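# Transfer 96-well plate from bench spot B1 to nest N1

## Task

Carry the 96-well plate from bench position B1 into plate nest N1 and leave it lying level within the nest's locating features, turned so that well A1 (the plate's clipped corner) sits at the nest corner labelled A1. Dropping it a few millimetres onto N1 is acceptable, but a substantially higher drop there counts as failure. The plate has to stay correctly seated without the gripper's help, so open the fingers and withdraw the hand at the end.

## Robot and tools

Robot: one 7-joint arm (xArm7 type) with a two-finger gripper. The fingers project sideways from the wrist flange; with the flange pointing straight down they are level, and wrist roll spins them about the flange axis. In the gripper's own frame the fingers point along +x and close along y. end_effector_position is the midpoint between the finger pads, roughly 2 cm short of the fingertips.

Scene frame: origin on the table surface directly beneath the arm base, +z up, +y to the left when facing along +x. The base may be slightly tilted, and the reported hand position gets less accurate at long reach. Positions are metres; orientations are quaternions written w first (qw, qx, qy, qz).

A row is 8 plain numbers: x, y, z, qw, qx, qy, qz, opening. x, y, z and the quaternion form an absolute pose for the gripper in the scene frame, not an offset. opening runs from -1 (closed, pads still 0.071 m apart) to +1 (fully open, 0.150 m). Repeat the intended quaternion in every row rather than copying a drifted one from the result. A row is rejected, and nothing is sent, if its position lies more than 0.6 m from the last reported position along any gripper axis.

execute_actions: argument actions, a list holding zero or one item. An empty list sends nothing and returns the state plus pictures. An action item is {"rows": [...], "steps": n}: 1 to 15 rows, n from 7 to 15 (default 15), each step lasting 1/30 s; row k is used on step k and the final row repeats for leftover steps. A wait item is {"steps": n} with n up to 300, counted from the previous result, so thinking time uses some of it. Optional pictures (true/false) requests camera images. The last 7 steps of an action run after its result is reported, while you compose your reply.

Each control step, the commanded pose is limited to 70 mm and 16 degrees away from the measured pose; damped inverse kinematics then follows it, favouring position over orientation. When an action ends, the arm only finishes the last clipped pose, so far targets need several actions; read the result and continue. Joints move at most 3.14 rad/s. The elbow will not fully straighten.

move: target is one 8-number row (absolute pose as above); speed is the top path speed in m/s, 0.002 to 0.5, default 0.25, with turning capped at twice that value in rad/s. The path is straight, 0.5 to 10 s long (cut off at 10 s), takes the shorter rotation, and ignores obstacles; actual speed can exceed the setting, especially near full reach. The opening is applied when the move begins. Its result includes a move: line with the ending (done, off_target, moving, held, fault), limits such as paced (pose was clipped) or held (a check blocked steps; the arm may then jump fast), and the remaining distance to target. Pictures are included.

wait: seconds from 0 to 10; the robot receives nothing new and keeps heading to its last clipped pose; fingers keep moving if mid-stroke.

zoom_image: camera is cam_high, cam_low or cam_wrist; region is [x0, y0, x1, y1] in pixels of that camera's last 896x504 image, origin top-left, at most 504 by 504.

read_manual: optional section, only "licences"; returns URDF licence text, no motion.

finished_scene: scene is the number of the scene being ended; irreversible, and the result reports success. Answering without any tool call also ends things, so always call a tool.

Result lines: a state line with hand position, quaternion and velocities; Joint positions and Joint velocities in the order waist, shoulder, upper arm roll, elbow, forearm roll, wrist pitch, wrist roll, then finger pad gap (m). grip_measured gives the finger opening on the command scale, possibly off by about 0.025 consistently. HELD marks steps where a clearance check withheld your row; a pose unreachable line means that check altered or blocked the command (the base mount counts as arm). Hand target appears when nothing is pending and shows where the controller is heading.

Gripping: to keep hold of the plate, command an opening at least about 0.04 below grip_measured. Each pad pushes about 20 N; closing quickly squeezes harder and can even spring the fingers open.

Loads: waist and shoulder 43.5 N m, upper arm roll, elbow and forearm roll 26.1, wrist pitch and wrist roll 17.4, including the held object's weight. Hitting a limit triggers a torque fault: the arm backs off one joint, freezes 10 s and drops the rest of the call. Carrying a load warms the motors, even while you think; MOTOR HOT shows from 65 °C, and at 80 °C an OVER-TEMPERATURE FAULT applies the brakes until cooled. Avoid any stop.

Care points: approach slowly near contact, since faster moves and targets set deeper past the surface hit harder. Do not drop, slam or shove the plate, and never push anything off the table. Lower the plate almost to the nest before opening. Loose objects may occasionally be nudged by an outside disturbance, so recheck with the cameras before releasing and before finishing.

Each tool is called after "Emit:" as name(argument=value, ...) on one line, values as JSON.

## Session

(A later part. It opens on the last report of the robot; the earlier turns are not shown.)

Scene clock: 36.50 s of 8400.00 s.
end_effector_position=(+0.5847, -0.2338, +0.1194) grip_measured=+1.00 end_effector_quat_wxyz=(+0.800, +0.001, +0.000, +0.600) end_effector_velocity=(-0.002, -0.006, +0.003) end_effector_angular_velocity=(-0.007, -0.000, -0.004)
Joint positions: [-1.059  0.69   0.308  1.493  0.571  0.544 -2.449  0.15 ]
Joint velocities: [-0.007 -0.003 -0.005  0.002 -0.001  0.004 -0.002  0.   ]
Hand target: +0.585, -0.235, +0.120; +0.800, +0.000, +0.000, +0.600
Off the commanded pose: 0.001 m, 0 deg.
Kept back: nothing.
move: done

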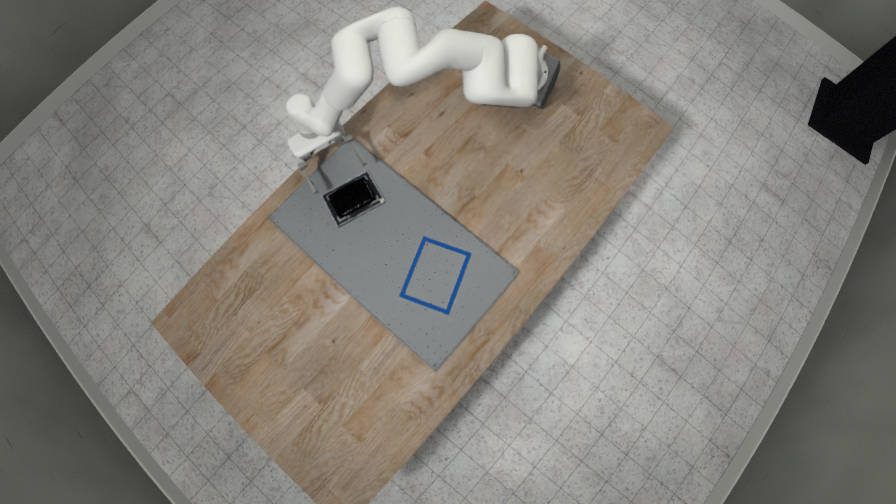

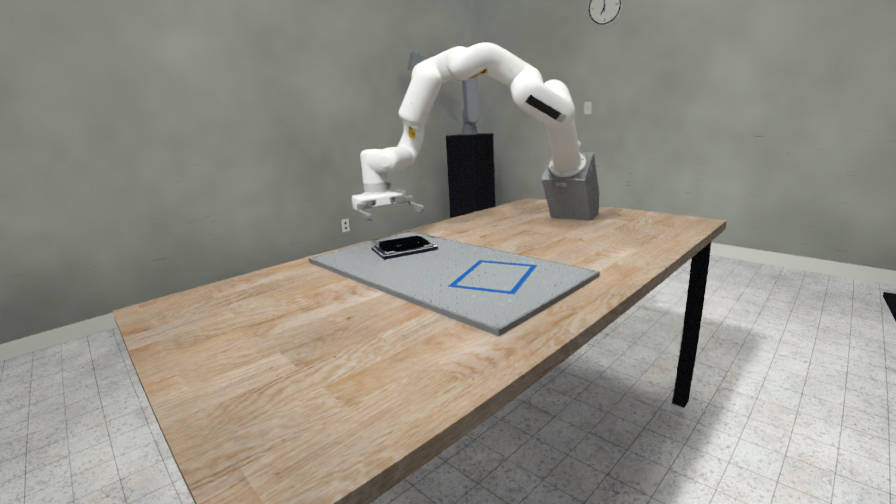

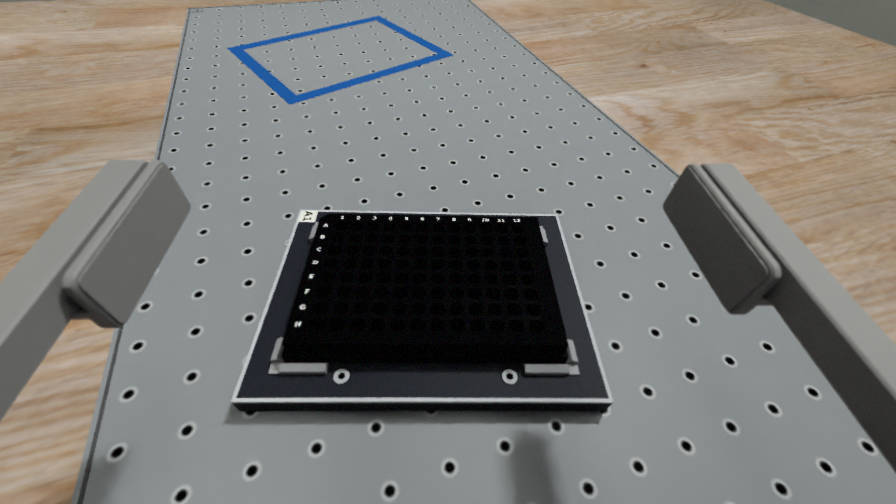

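Emit:
move(target=[0.6015, -0.1776, 0.043, 0.8002, 0, 0, 0.5997, 1], speed=0.15)

Emit:
move(target=[0.6015, -0.1776, 0.043, 0.8002, 0, 0, 0.5997, 0.3], speed=0.03)

Emit:
move(target=[0.6019, -0.1764, 0.045, 0.8002, 0, 0, 0.5997, 0.3], speed=0.02)

Emit:
move(target=[0.6019, -0.1764, 0.042, 0.8002, 0, 0, 0.5997, 0.3], speed=0.02)

Emit:
move(target=[0.6019, -0.1764, 0.042, 0.8002, 0, 0, 0.5997, 1], speed=0.03)

Emit:
move(target=[0.585, -0.235, 0.12, 0.8002, 0, 0, 0.5997, 1], speed=0.15)

Emit:
zoom_image(camera="cam_low", region=[370, 230, 440, 262])

Scene clock: 38.67 s of 8400.00 s.
end_effector_position=(+0.6019, -0.1786, +0.0434) grip_measured=+1.00 end_effector_quat_wxyz=(+0.800, -0.001, -0.000, +0.600) end_effector_velocity=(+0.000, +0.006, -0.004) end_effector_angular_velocity=(+0.010, +0.003, +0.004)
Joint positions: [-0.915  0.8    0.32   1.517  0.571  0.384 -2.374  0.15 ]
Joint velocities: [ 0.008  0.005  0.004 -0.001  0.    -0.     0.002  0.   ]
Hand target: +0.602, -0.178, +0.043; +0.800, -0.000, -0.000, +0.600
Off the commanded pose: 0.001 m, 0 deg.
Kept back: nothing.
move: done

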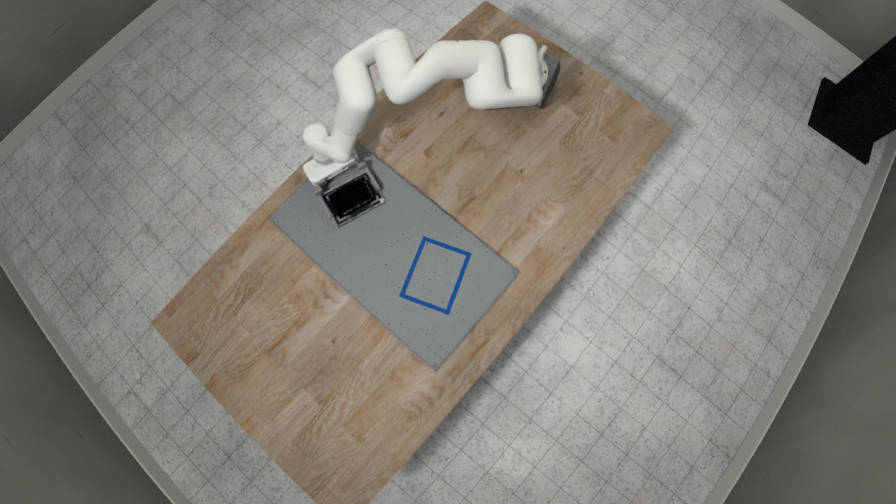

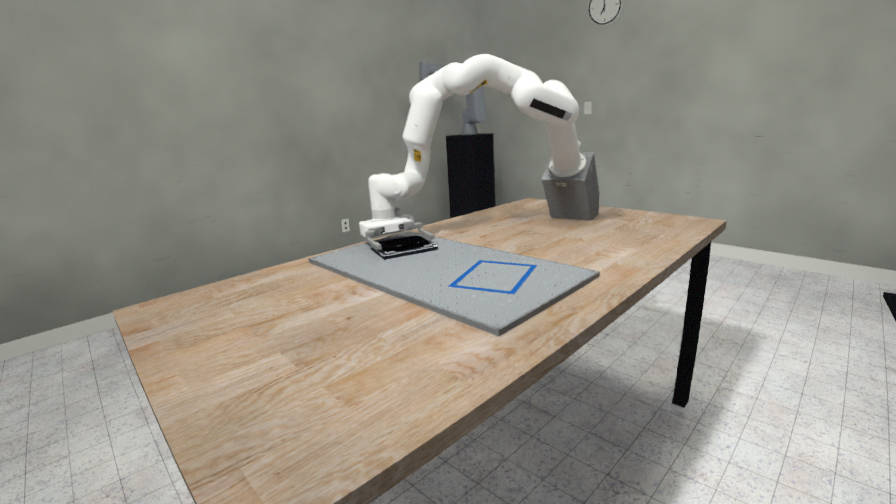

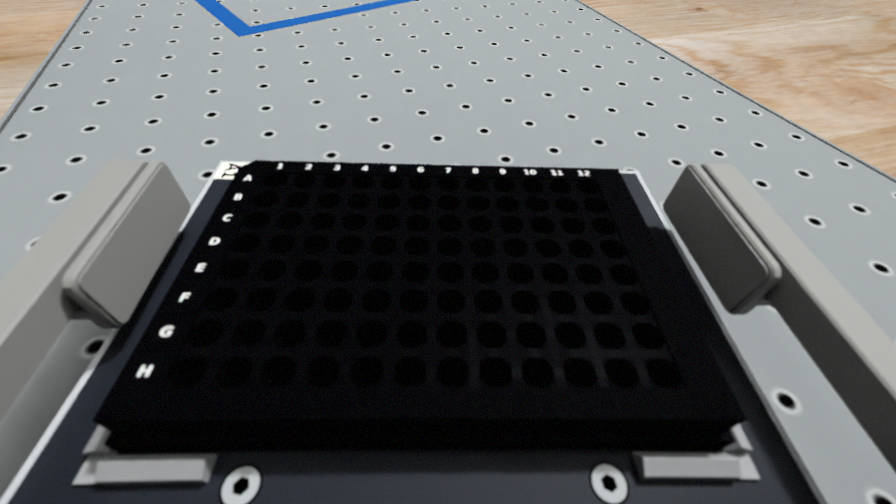

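Scene clock: 39.37 s of 8400.00 s.
end_effector_position=(+0.6012, -0.1781, +0.0431) grip_measured=+0.37 end_effector_quat_wxyz=(+0.800, -0.000, +0.000, +0.600) end_effector_velocity=(+0.001, -0.000, +0.000) end_effector_angular_velocity=(-0.000, -0.002, -0.001)
Joint positions: [-0.914  0.8    0.319  1.514  0.571  0.384 -2.374  0.125]
Joint velocities: [-0.    -0.001  0.     0.     0.002 -0.     0.     0.   ]
Hand target: +0.602, -0.178, +0.043; +0.800, +0.000, -0.000, +0.600
Off the commanded pose: 0.001 m, 0 deg.
Kept back: nothing.
move: done

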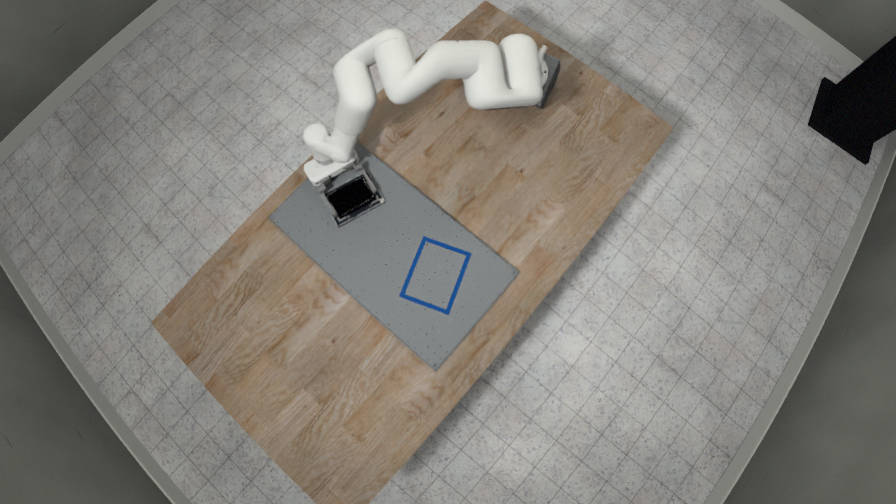

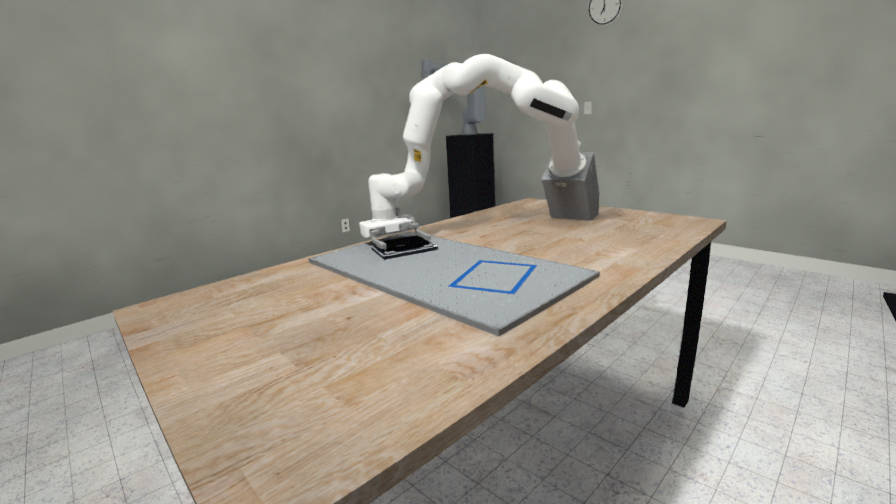

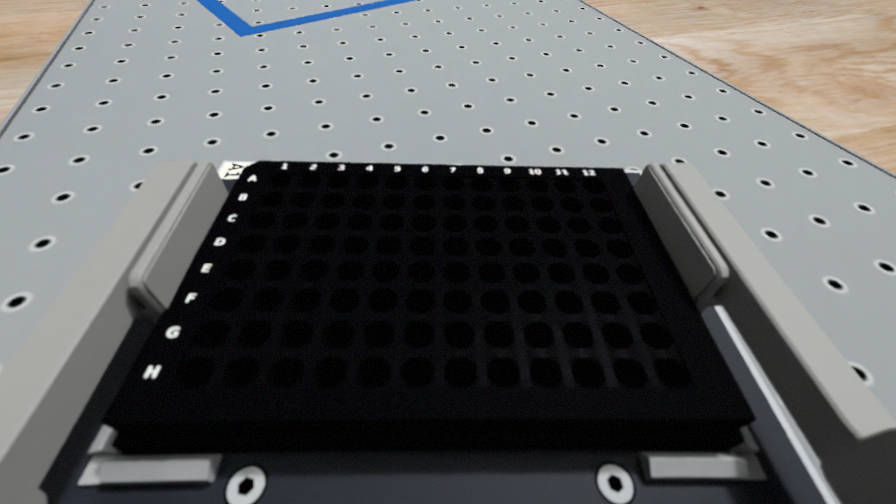

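Scene clock: 40.10 s of 8400.00 s.
end_effector_position=(+0.6023, -0.1769, +0.0454) grip_measured=+0.37 end_effector_quat_wxyz=(+0.800, -0.001, -0.000, +0.600) end_effector_velocity=(-0.001, -0.000, -0.001) end_effector_angular_velocity=(+0.001, +0.001, -0.005)
Joint positions: [-0.915  0.792  0.32   1.508  0.572  0.384 -2.373  0.125]
Joint velocities: [-0.001  0.001  0.    -0.001  0.001 -0.     0.002 -0.   ]
Hand target: +0.602, -0.176, +0.045; +0.800, -0.000, -0.000, +0.600
Off the commanded pose: 0.001 m, 0 deg.
Kept back: nothing.
move: done

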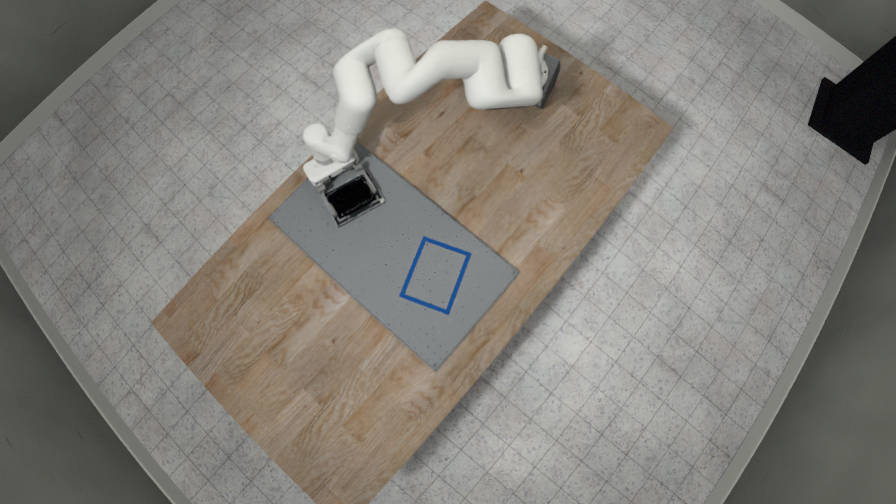

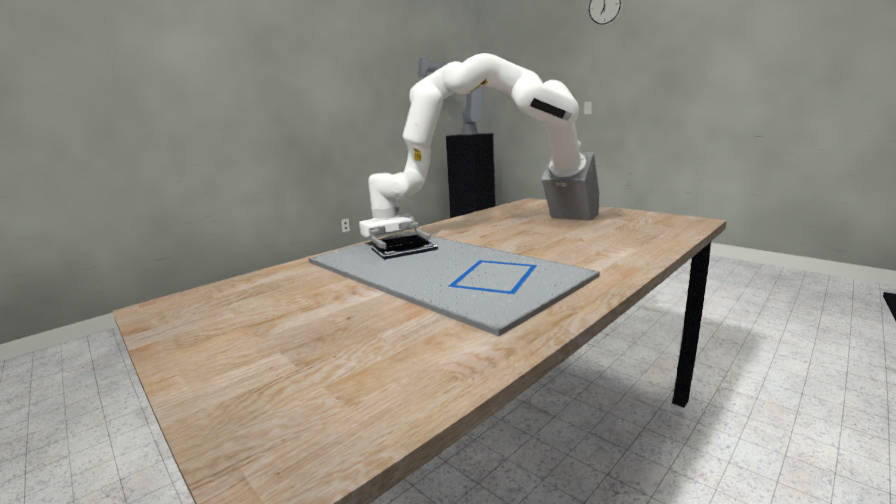

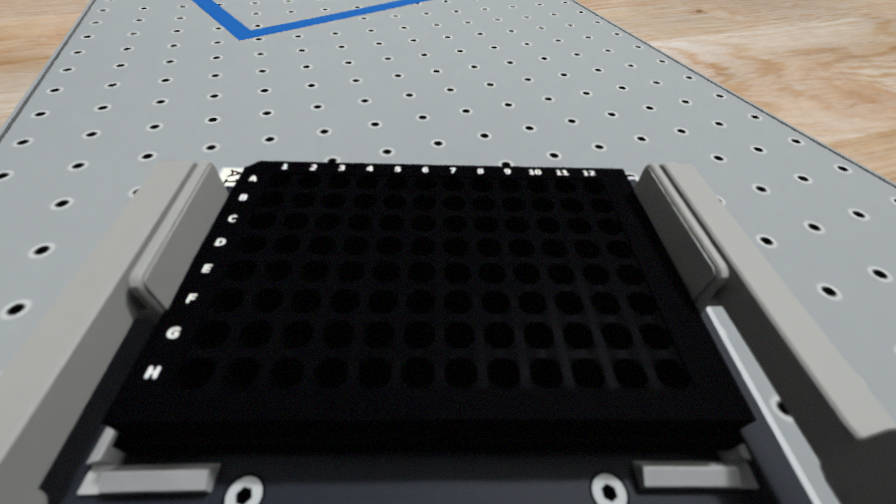

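Scene clock: 40.80 s of 8400.00 s.
end_effector_position=(+0.6021, -0.1772, +0.0430) grip_measured=+0.37 end_effector_quat_wxyz=(+0.800, -0.001, +0.000, +0.600) end_effector_velocity=(+0.000, -0.000, -0.001) end_effector_angular_velocity=(-0.000, -0.000, -0.003)
Joint positions: [-0.912  0.799  0.318  1.515  0.572  0.383 -2.374  0.125]
Joint velocities: [ 0.002  0.002 -0.002  0.002  0.002 -0.     0.002 -0.   ]
Hand target: +0.602, -0.176, +0.042; +0.800, +0.000, -0.000, +0.600
Off the commanded pose: 0.001 m, 0 deg.
Kept back: nothing.
move: done

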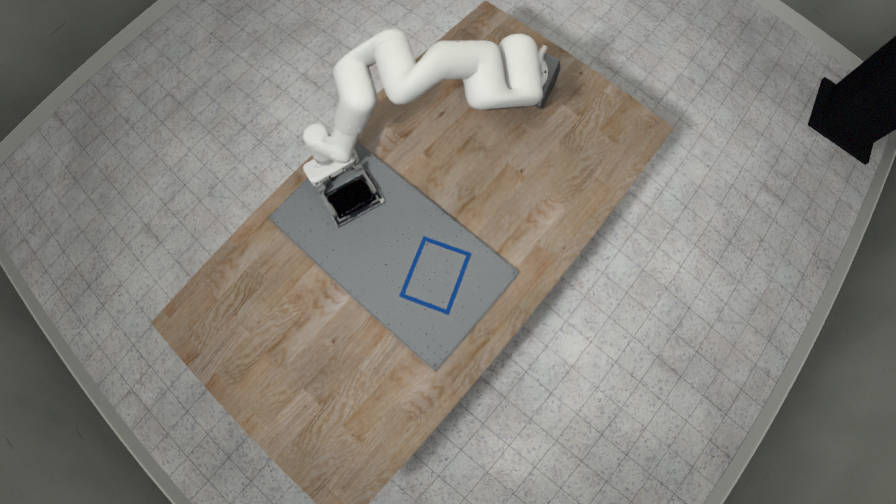

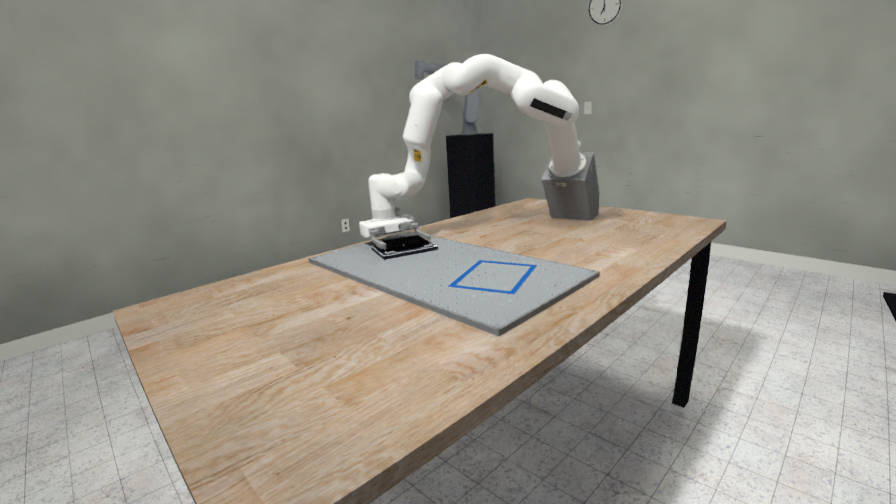

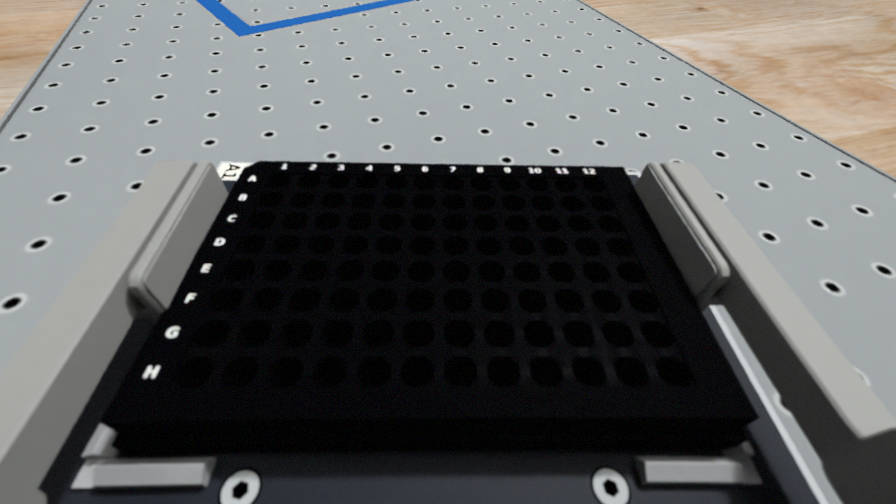

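Scene clock: 41.50 s of 8400.00 s.
end_effector_position=(+0.6019, -0.1763, +0.0420) grip_measured=+1.00 end_effector_quat_wxyz=(+0.800, +0.000, -0.000, +0.600) end_effector_velocity=(+0.000, -0.001, +0.001) end_effector_angular_velocity=(-0.002, -0.001, -0.000)
Joint positions: [-0.911  0.801  0.32   1.514  0.57   0.382 -2.372  0.15 ]
Joint velocities: [-0.    -0.001 -0.001  0.    -0.001 -0.     0.     0.   ]
Hand target: +0.602, -0.176, +0.042; +0.800, -0.000, -0.000, +0.600
Off the commanded pose: 0.000 m, 0 deg.
Kept back: nothing.
move: done

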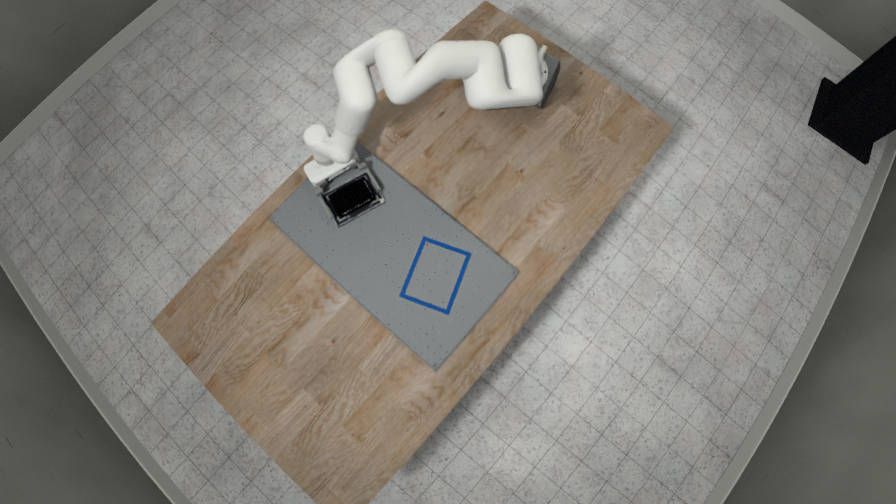

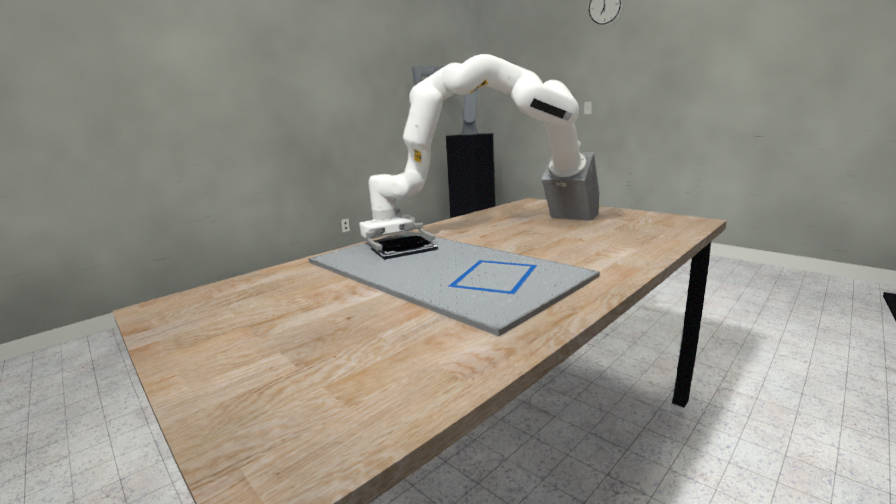

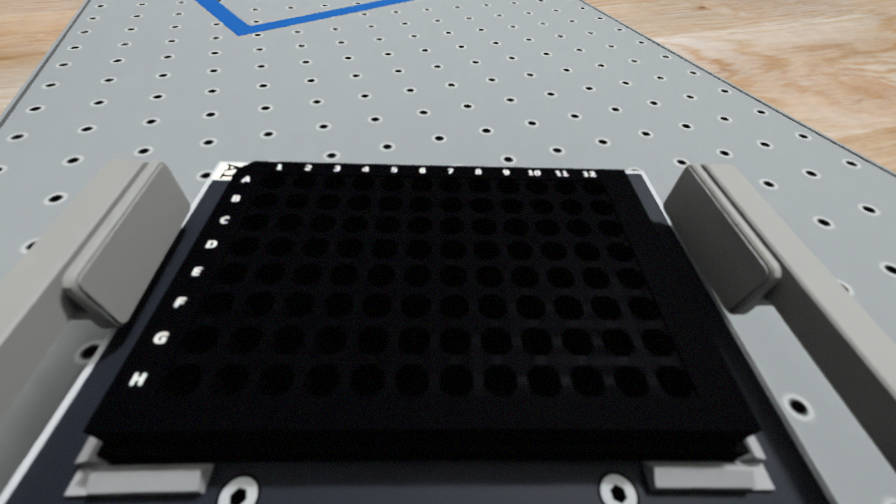

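Scene clock: 42.57 s of 8400.00 s.
end_effector_position=(+0.5847, -0.2338, +0.1194) grip_measured=+1.00 end_effector_quat_wxyz=(+0.800, +0.001, +0.000, +0.600) end_effector_velocity=(-0.001, -0.006, +0.004) end_effector_angular_velocity=(-0.008, -0.002, -0.004)
Joint positions: [-1.059  0.69   0.308  1.493  0.57   0.543 -2.449  0.15 ]
Joint velocities: [-0.008 -0.003 -0.004  0.003 -0.001  0.004 -0.001  0.   ]
Hand target: +0.585, -0.235, +0.120; +0.800, +0.000, +0.000, +0.600
Off the commanded pose: 0.001 m, 0 deg.
Kept back: nothing.
move: done

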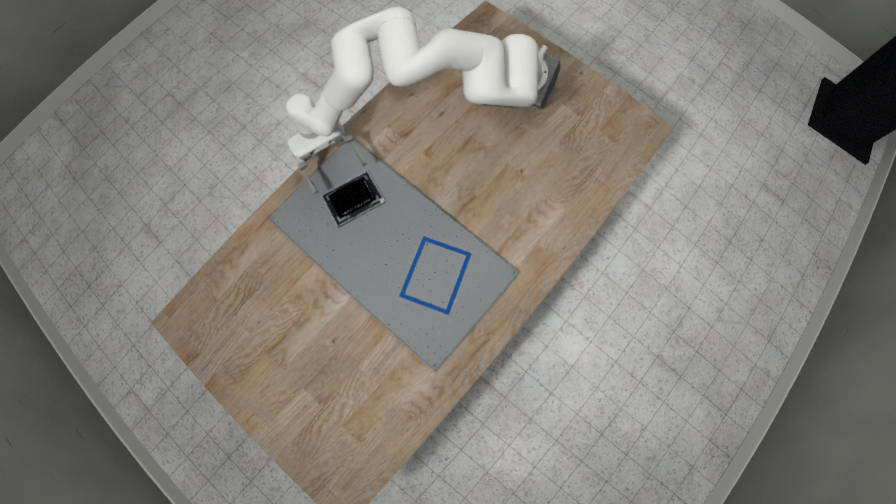

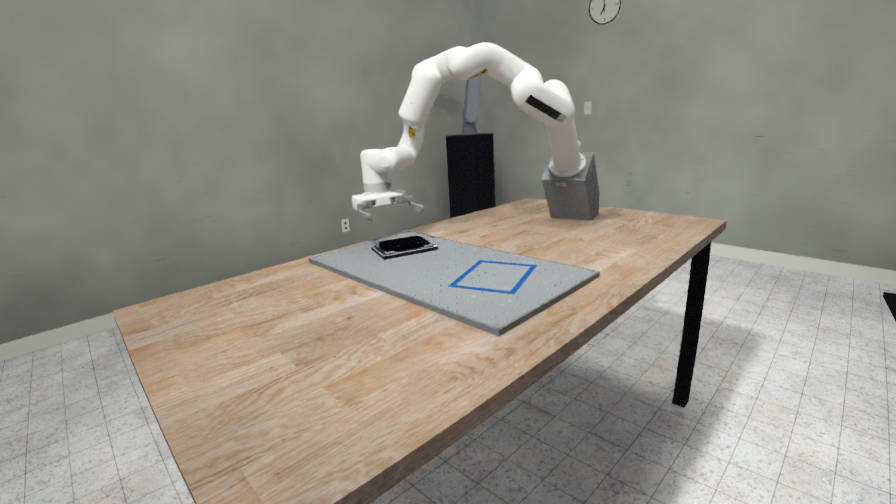

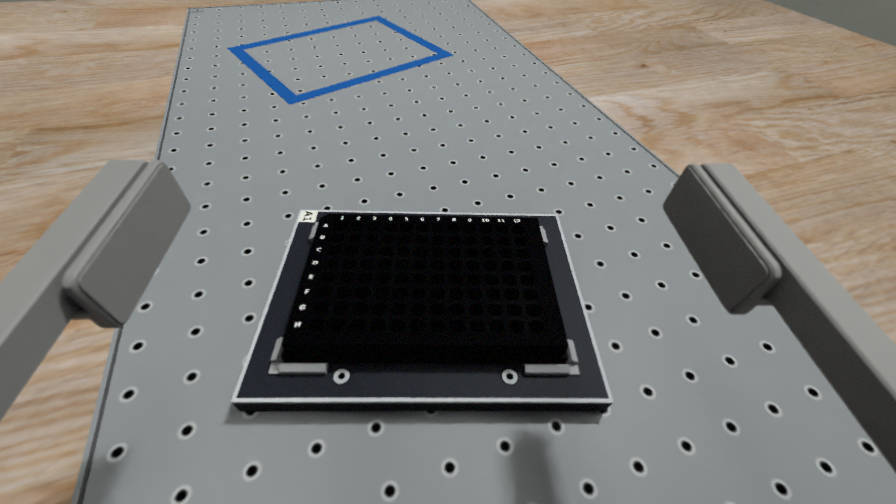

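Region (370, 230, 440, 262) of cam_low's 896x504 image, scaled by 7.200, with more detail than that image has; it fills the top 230 rows of this view, and the rest is white.

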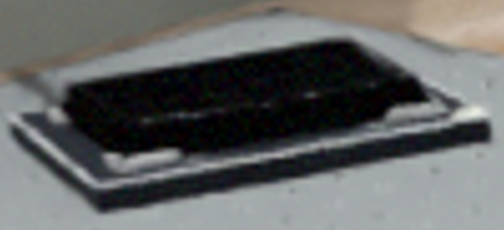

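Emit:
move(target=[0.6015, -0.1776, 0.043, 0.8002, 0, 0, 0.5997, 1], speed=0.15)

Emit:
move(target=[0.6015, -0.1776, 0.043, 0.8002, 0, 0, 0.5997, 0.3], speed=0.03)

Emit:
move(target=[0.6015, -0.1776, 0.13, 0.8002, 0, 0, 0.5997, 0.3], speed=0.1)

Emit:
zoom_image(camera="cam_low", region=[365, 225, 445, 265])

Scene clock: 44.17 s of 8400.00 s.
end_effector_position=(+0.6019, -0.1786, +0.0434) grip_measured=+1.00 end_effector_quat_wxyz=(+0.800, -0.001, -0.000, +0.600) end_effector_velocity=(-0.000, +0.006, -0.004) end_effector_angular_velocity=(+0.009, +0.004, +0.003)
Joint positions: [-0.915  0.801  0.32   1.516  0.57   0.384 -2.374  0.15 ]
Joint velocities: [ 0.007  0.005  0.003 -0.001 -0.    -0.     0.002  0.   ]
Hand target: +0.602, -0.178, +0.043; +0.800, -0.000, -0.000, +0.600
Off the commanded pose: 0.001 m, 0 deg.
Kept back: nothing.
move: done

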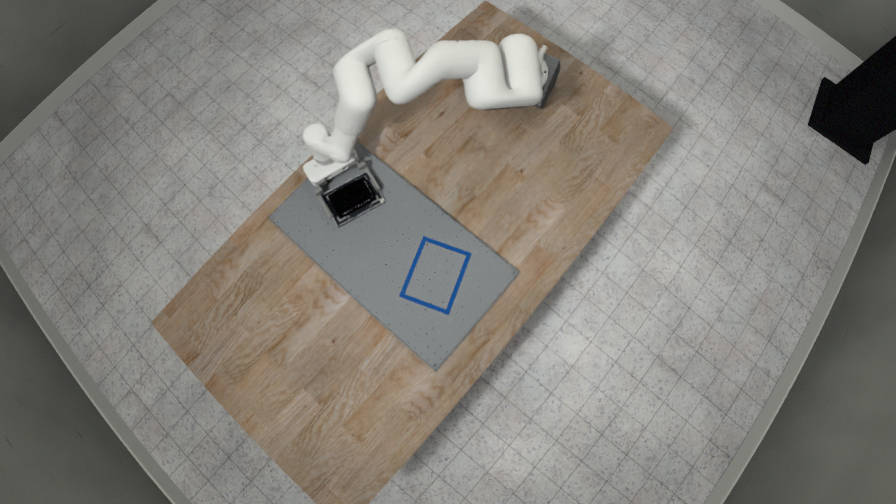

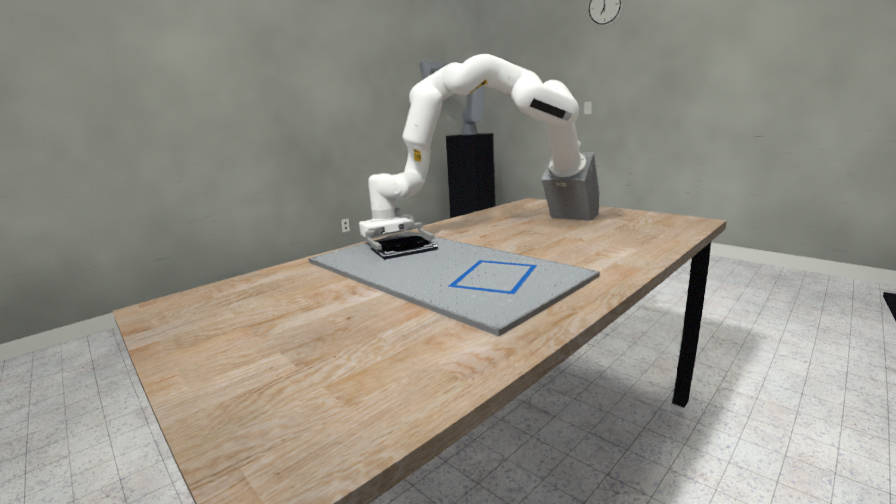

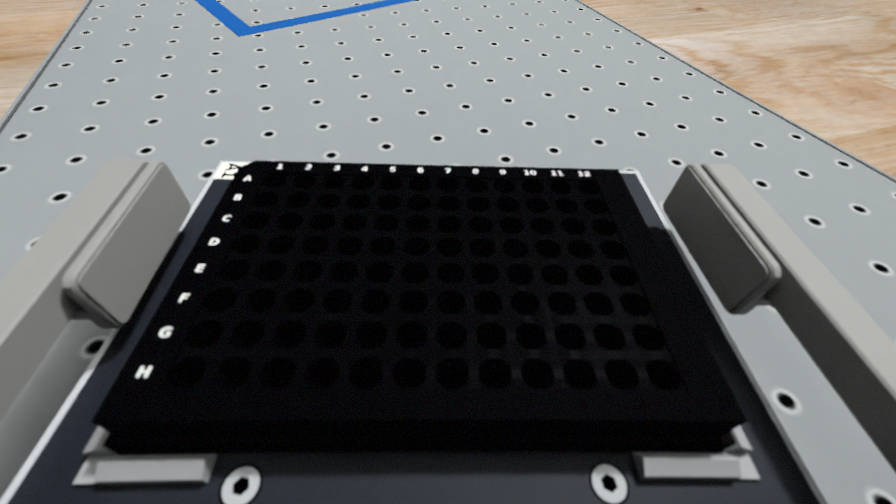

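Scene clock: 44.87 s of 8400.00 s.
end_effector_position=(+0.6012, -0.1781, +0.0431) grip_measured=+0.37 end_effector_quat_wxyz=(+0.800, -0.000, +0.000, +0.600) end_effector_velocity=(+0.001, +0.002, -0.000) end_effector_angular_velocity=(+0.001, -0.000, +0.001)
Joint positions: [-0.914  0.8    0.319  1.514  0.571  0.384 -2.374  0.125]
Joint velocities: [ 0.003  0.     0.     0.     0.001 -0.     0.001  0.   ]
Hand target: +0.602, -0.178, +0.043; +0.800, +0.000, -0.000, +0.600
Off the commanded pose: 0.001 m, 0 deg.
Kept back: nothing.
move: done

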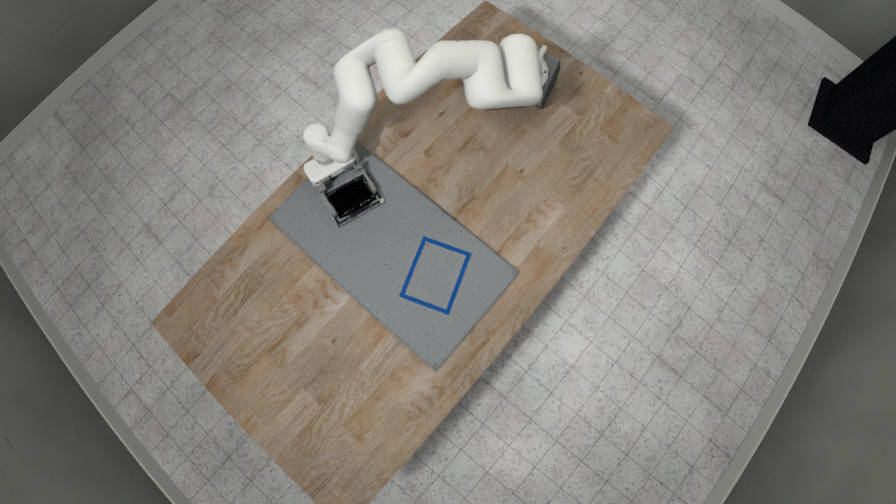

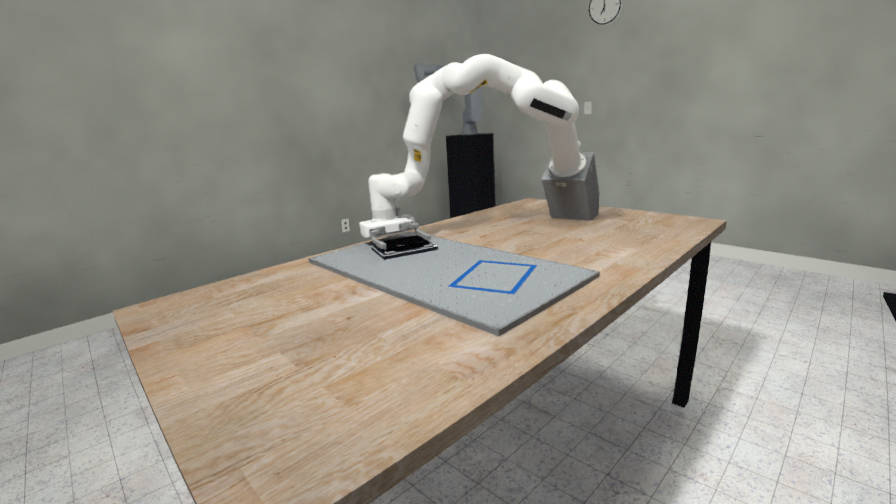

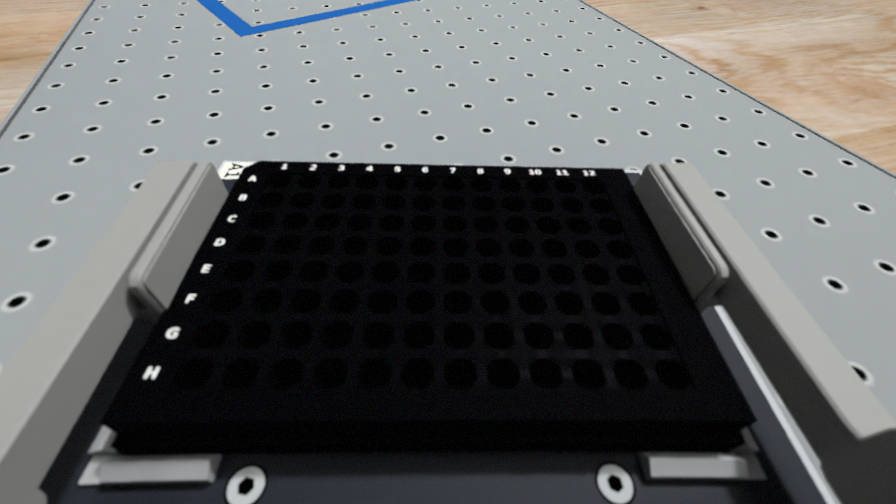

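Scene clock: 46.13 s of 8400.00 s.
end_effector_position=(+0.6011, -0.1772, +0.1295) grip_measured=+0.37 end_effector_quat_wxyz=(+0.800, +0.001, +0.000, +0.600) end_effector_velocity=(+0.001, -0.000, +0.003) end_effector_angular_velocity=(-0.002, -0.002, -0.000)
Joint positions: [-1.009  0.563  0.332  1.352  0.598  0.488 -2.392  0.125]
Joint velocities: [-0.002 -0.007 -0.    -0.002  0.001  0.002  0.001  0.   ]
Hand target: +0.601, -0.177, +0.130; +0.800, +0.000, +0.000, +0.600
Off the commanded pose: 0.001 m, 0 deg.
Kept back: nothing.
move: done

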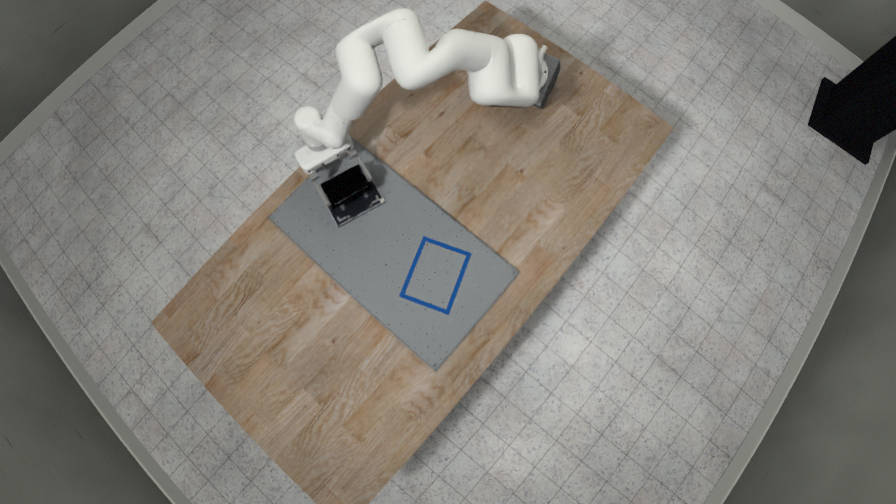

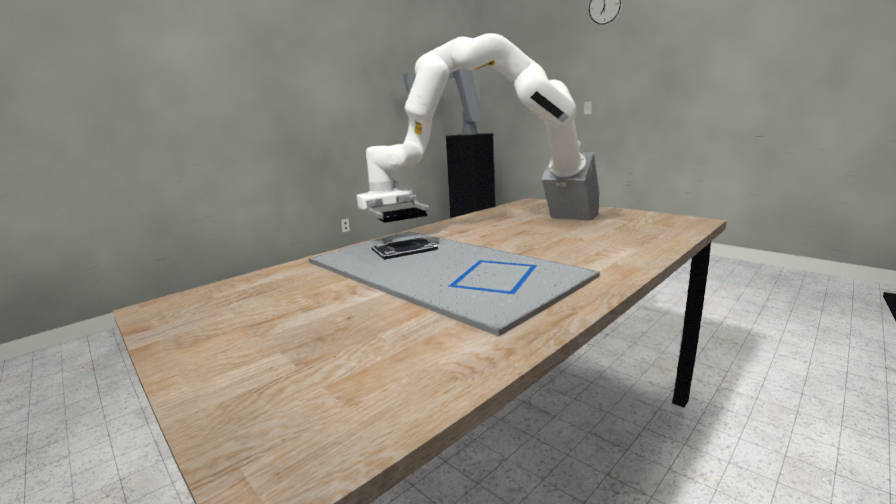

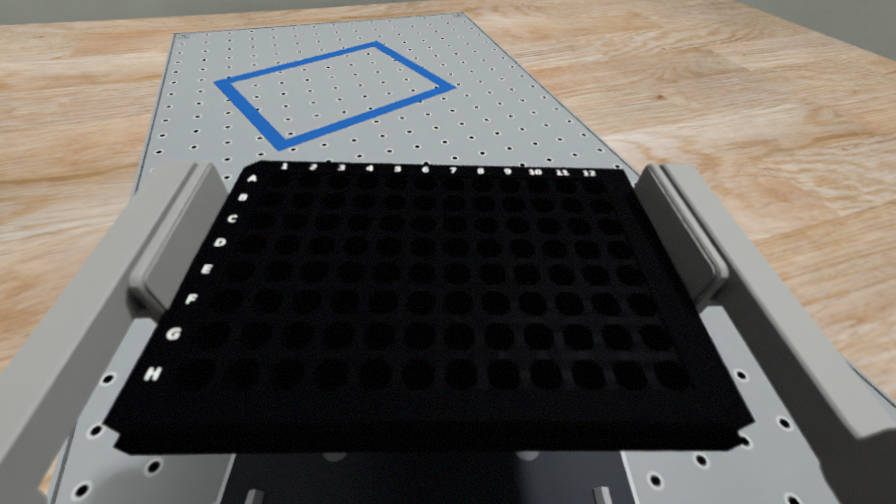

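Region (365, 225, 445, 265) of cam_low's 896x504 image, scaled by 6.300, with more detail than that image has.

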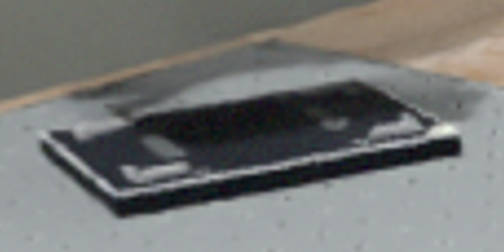

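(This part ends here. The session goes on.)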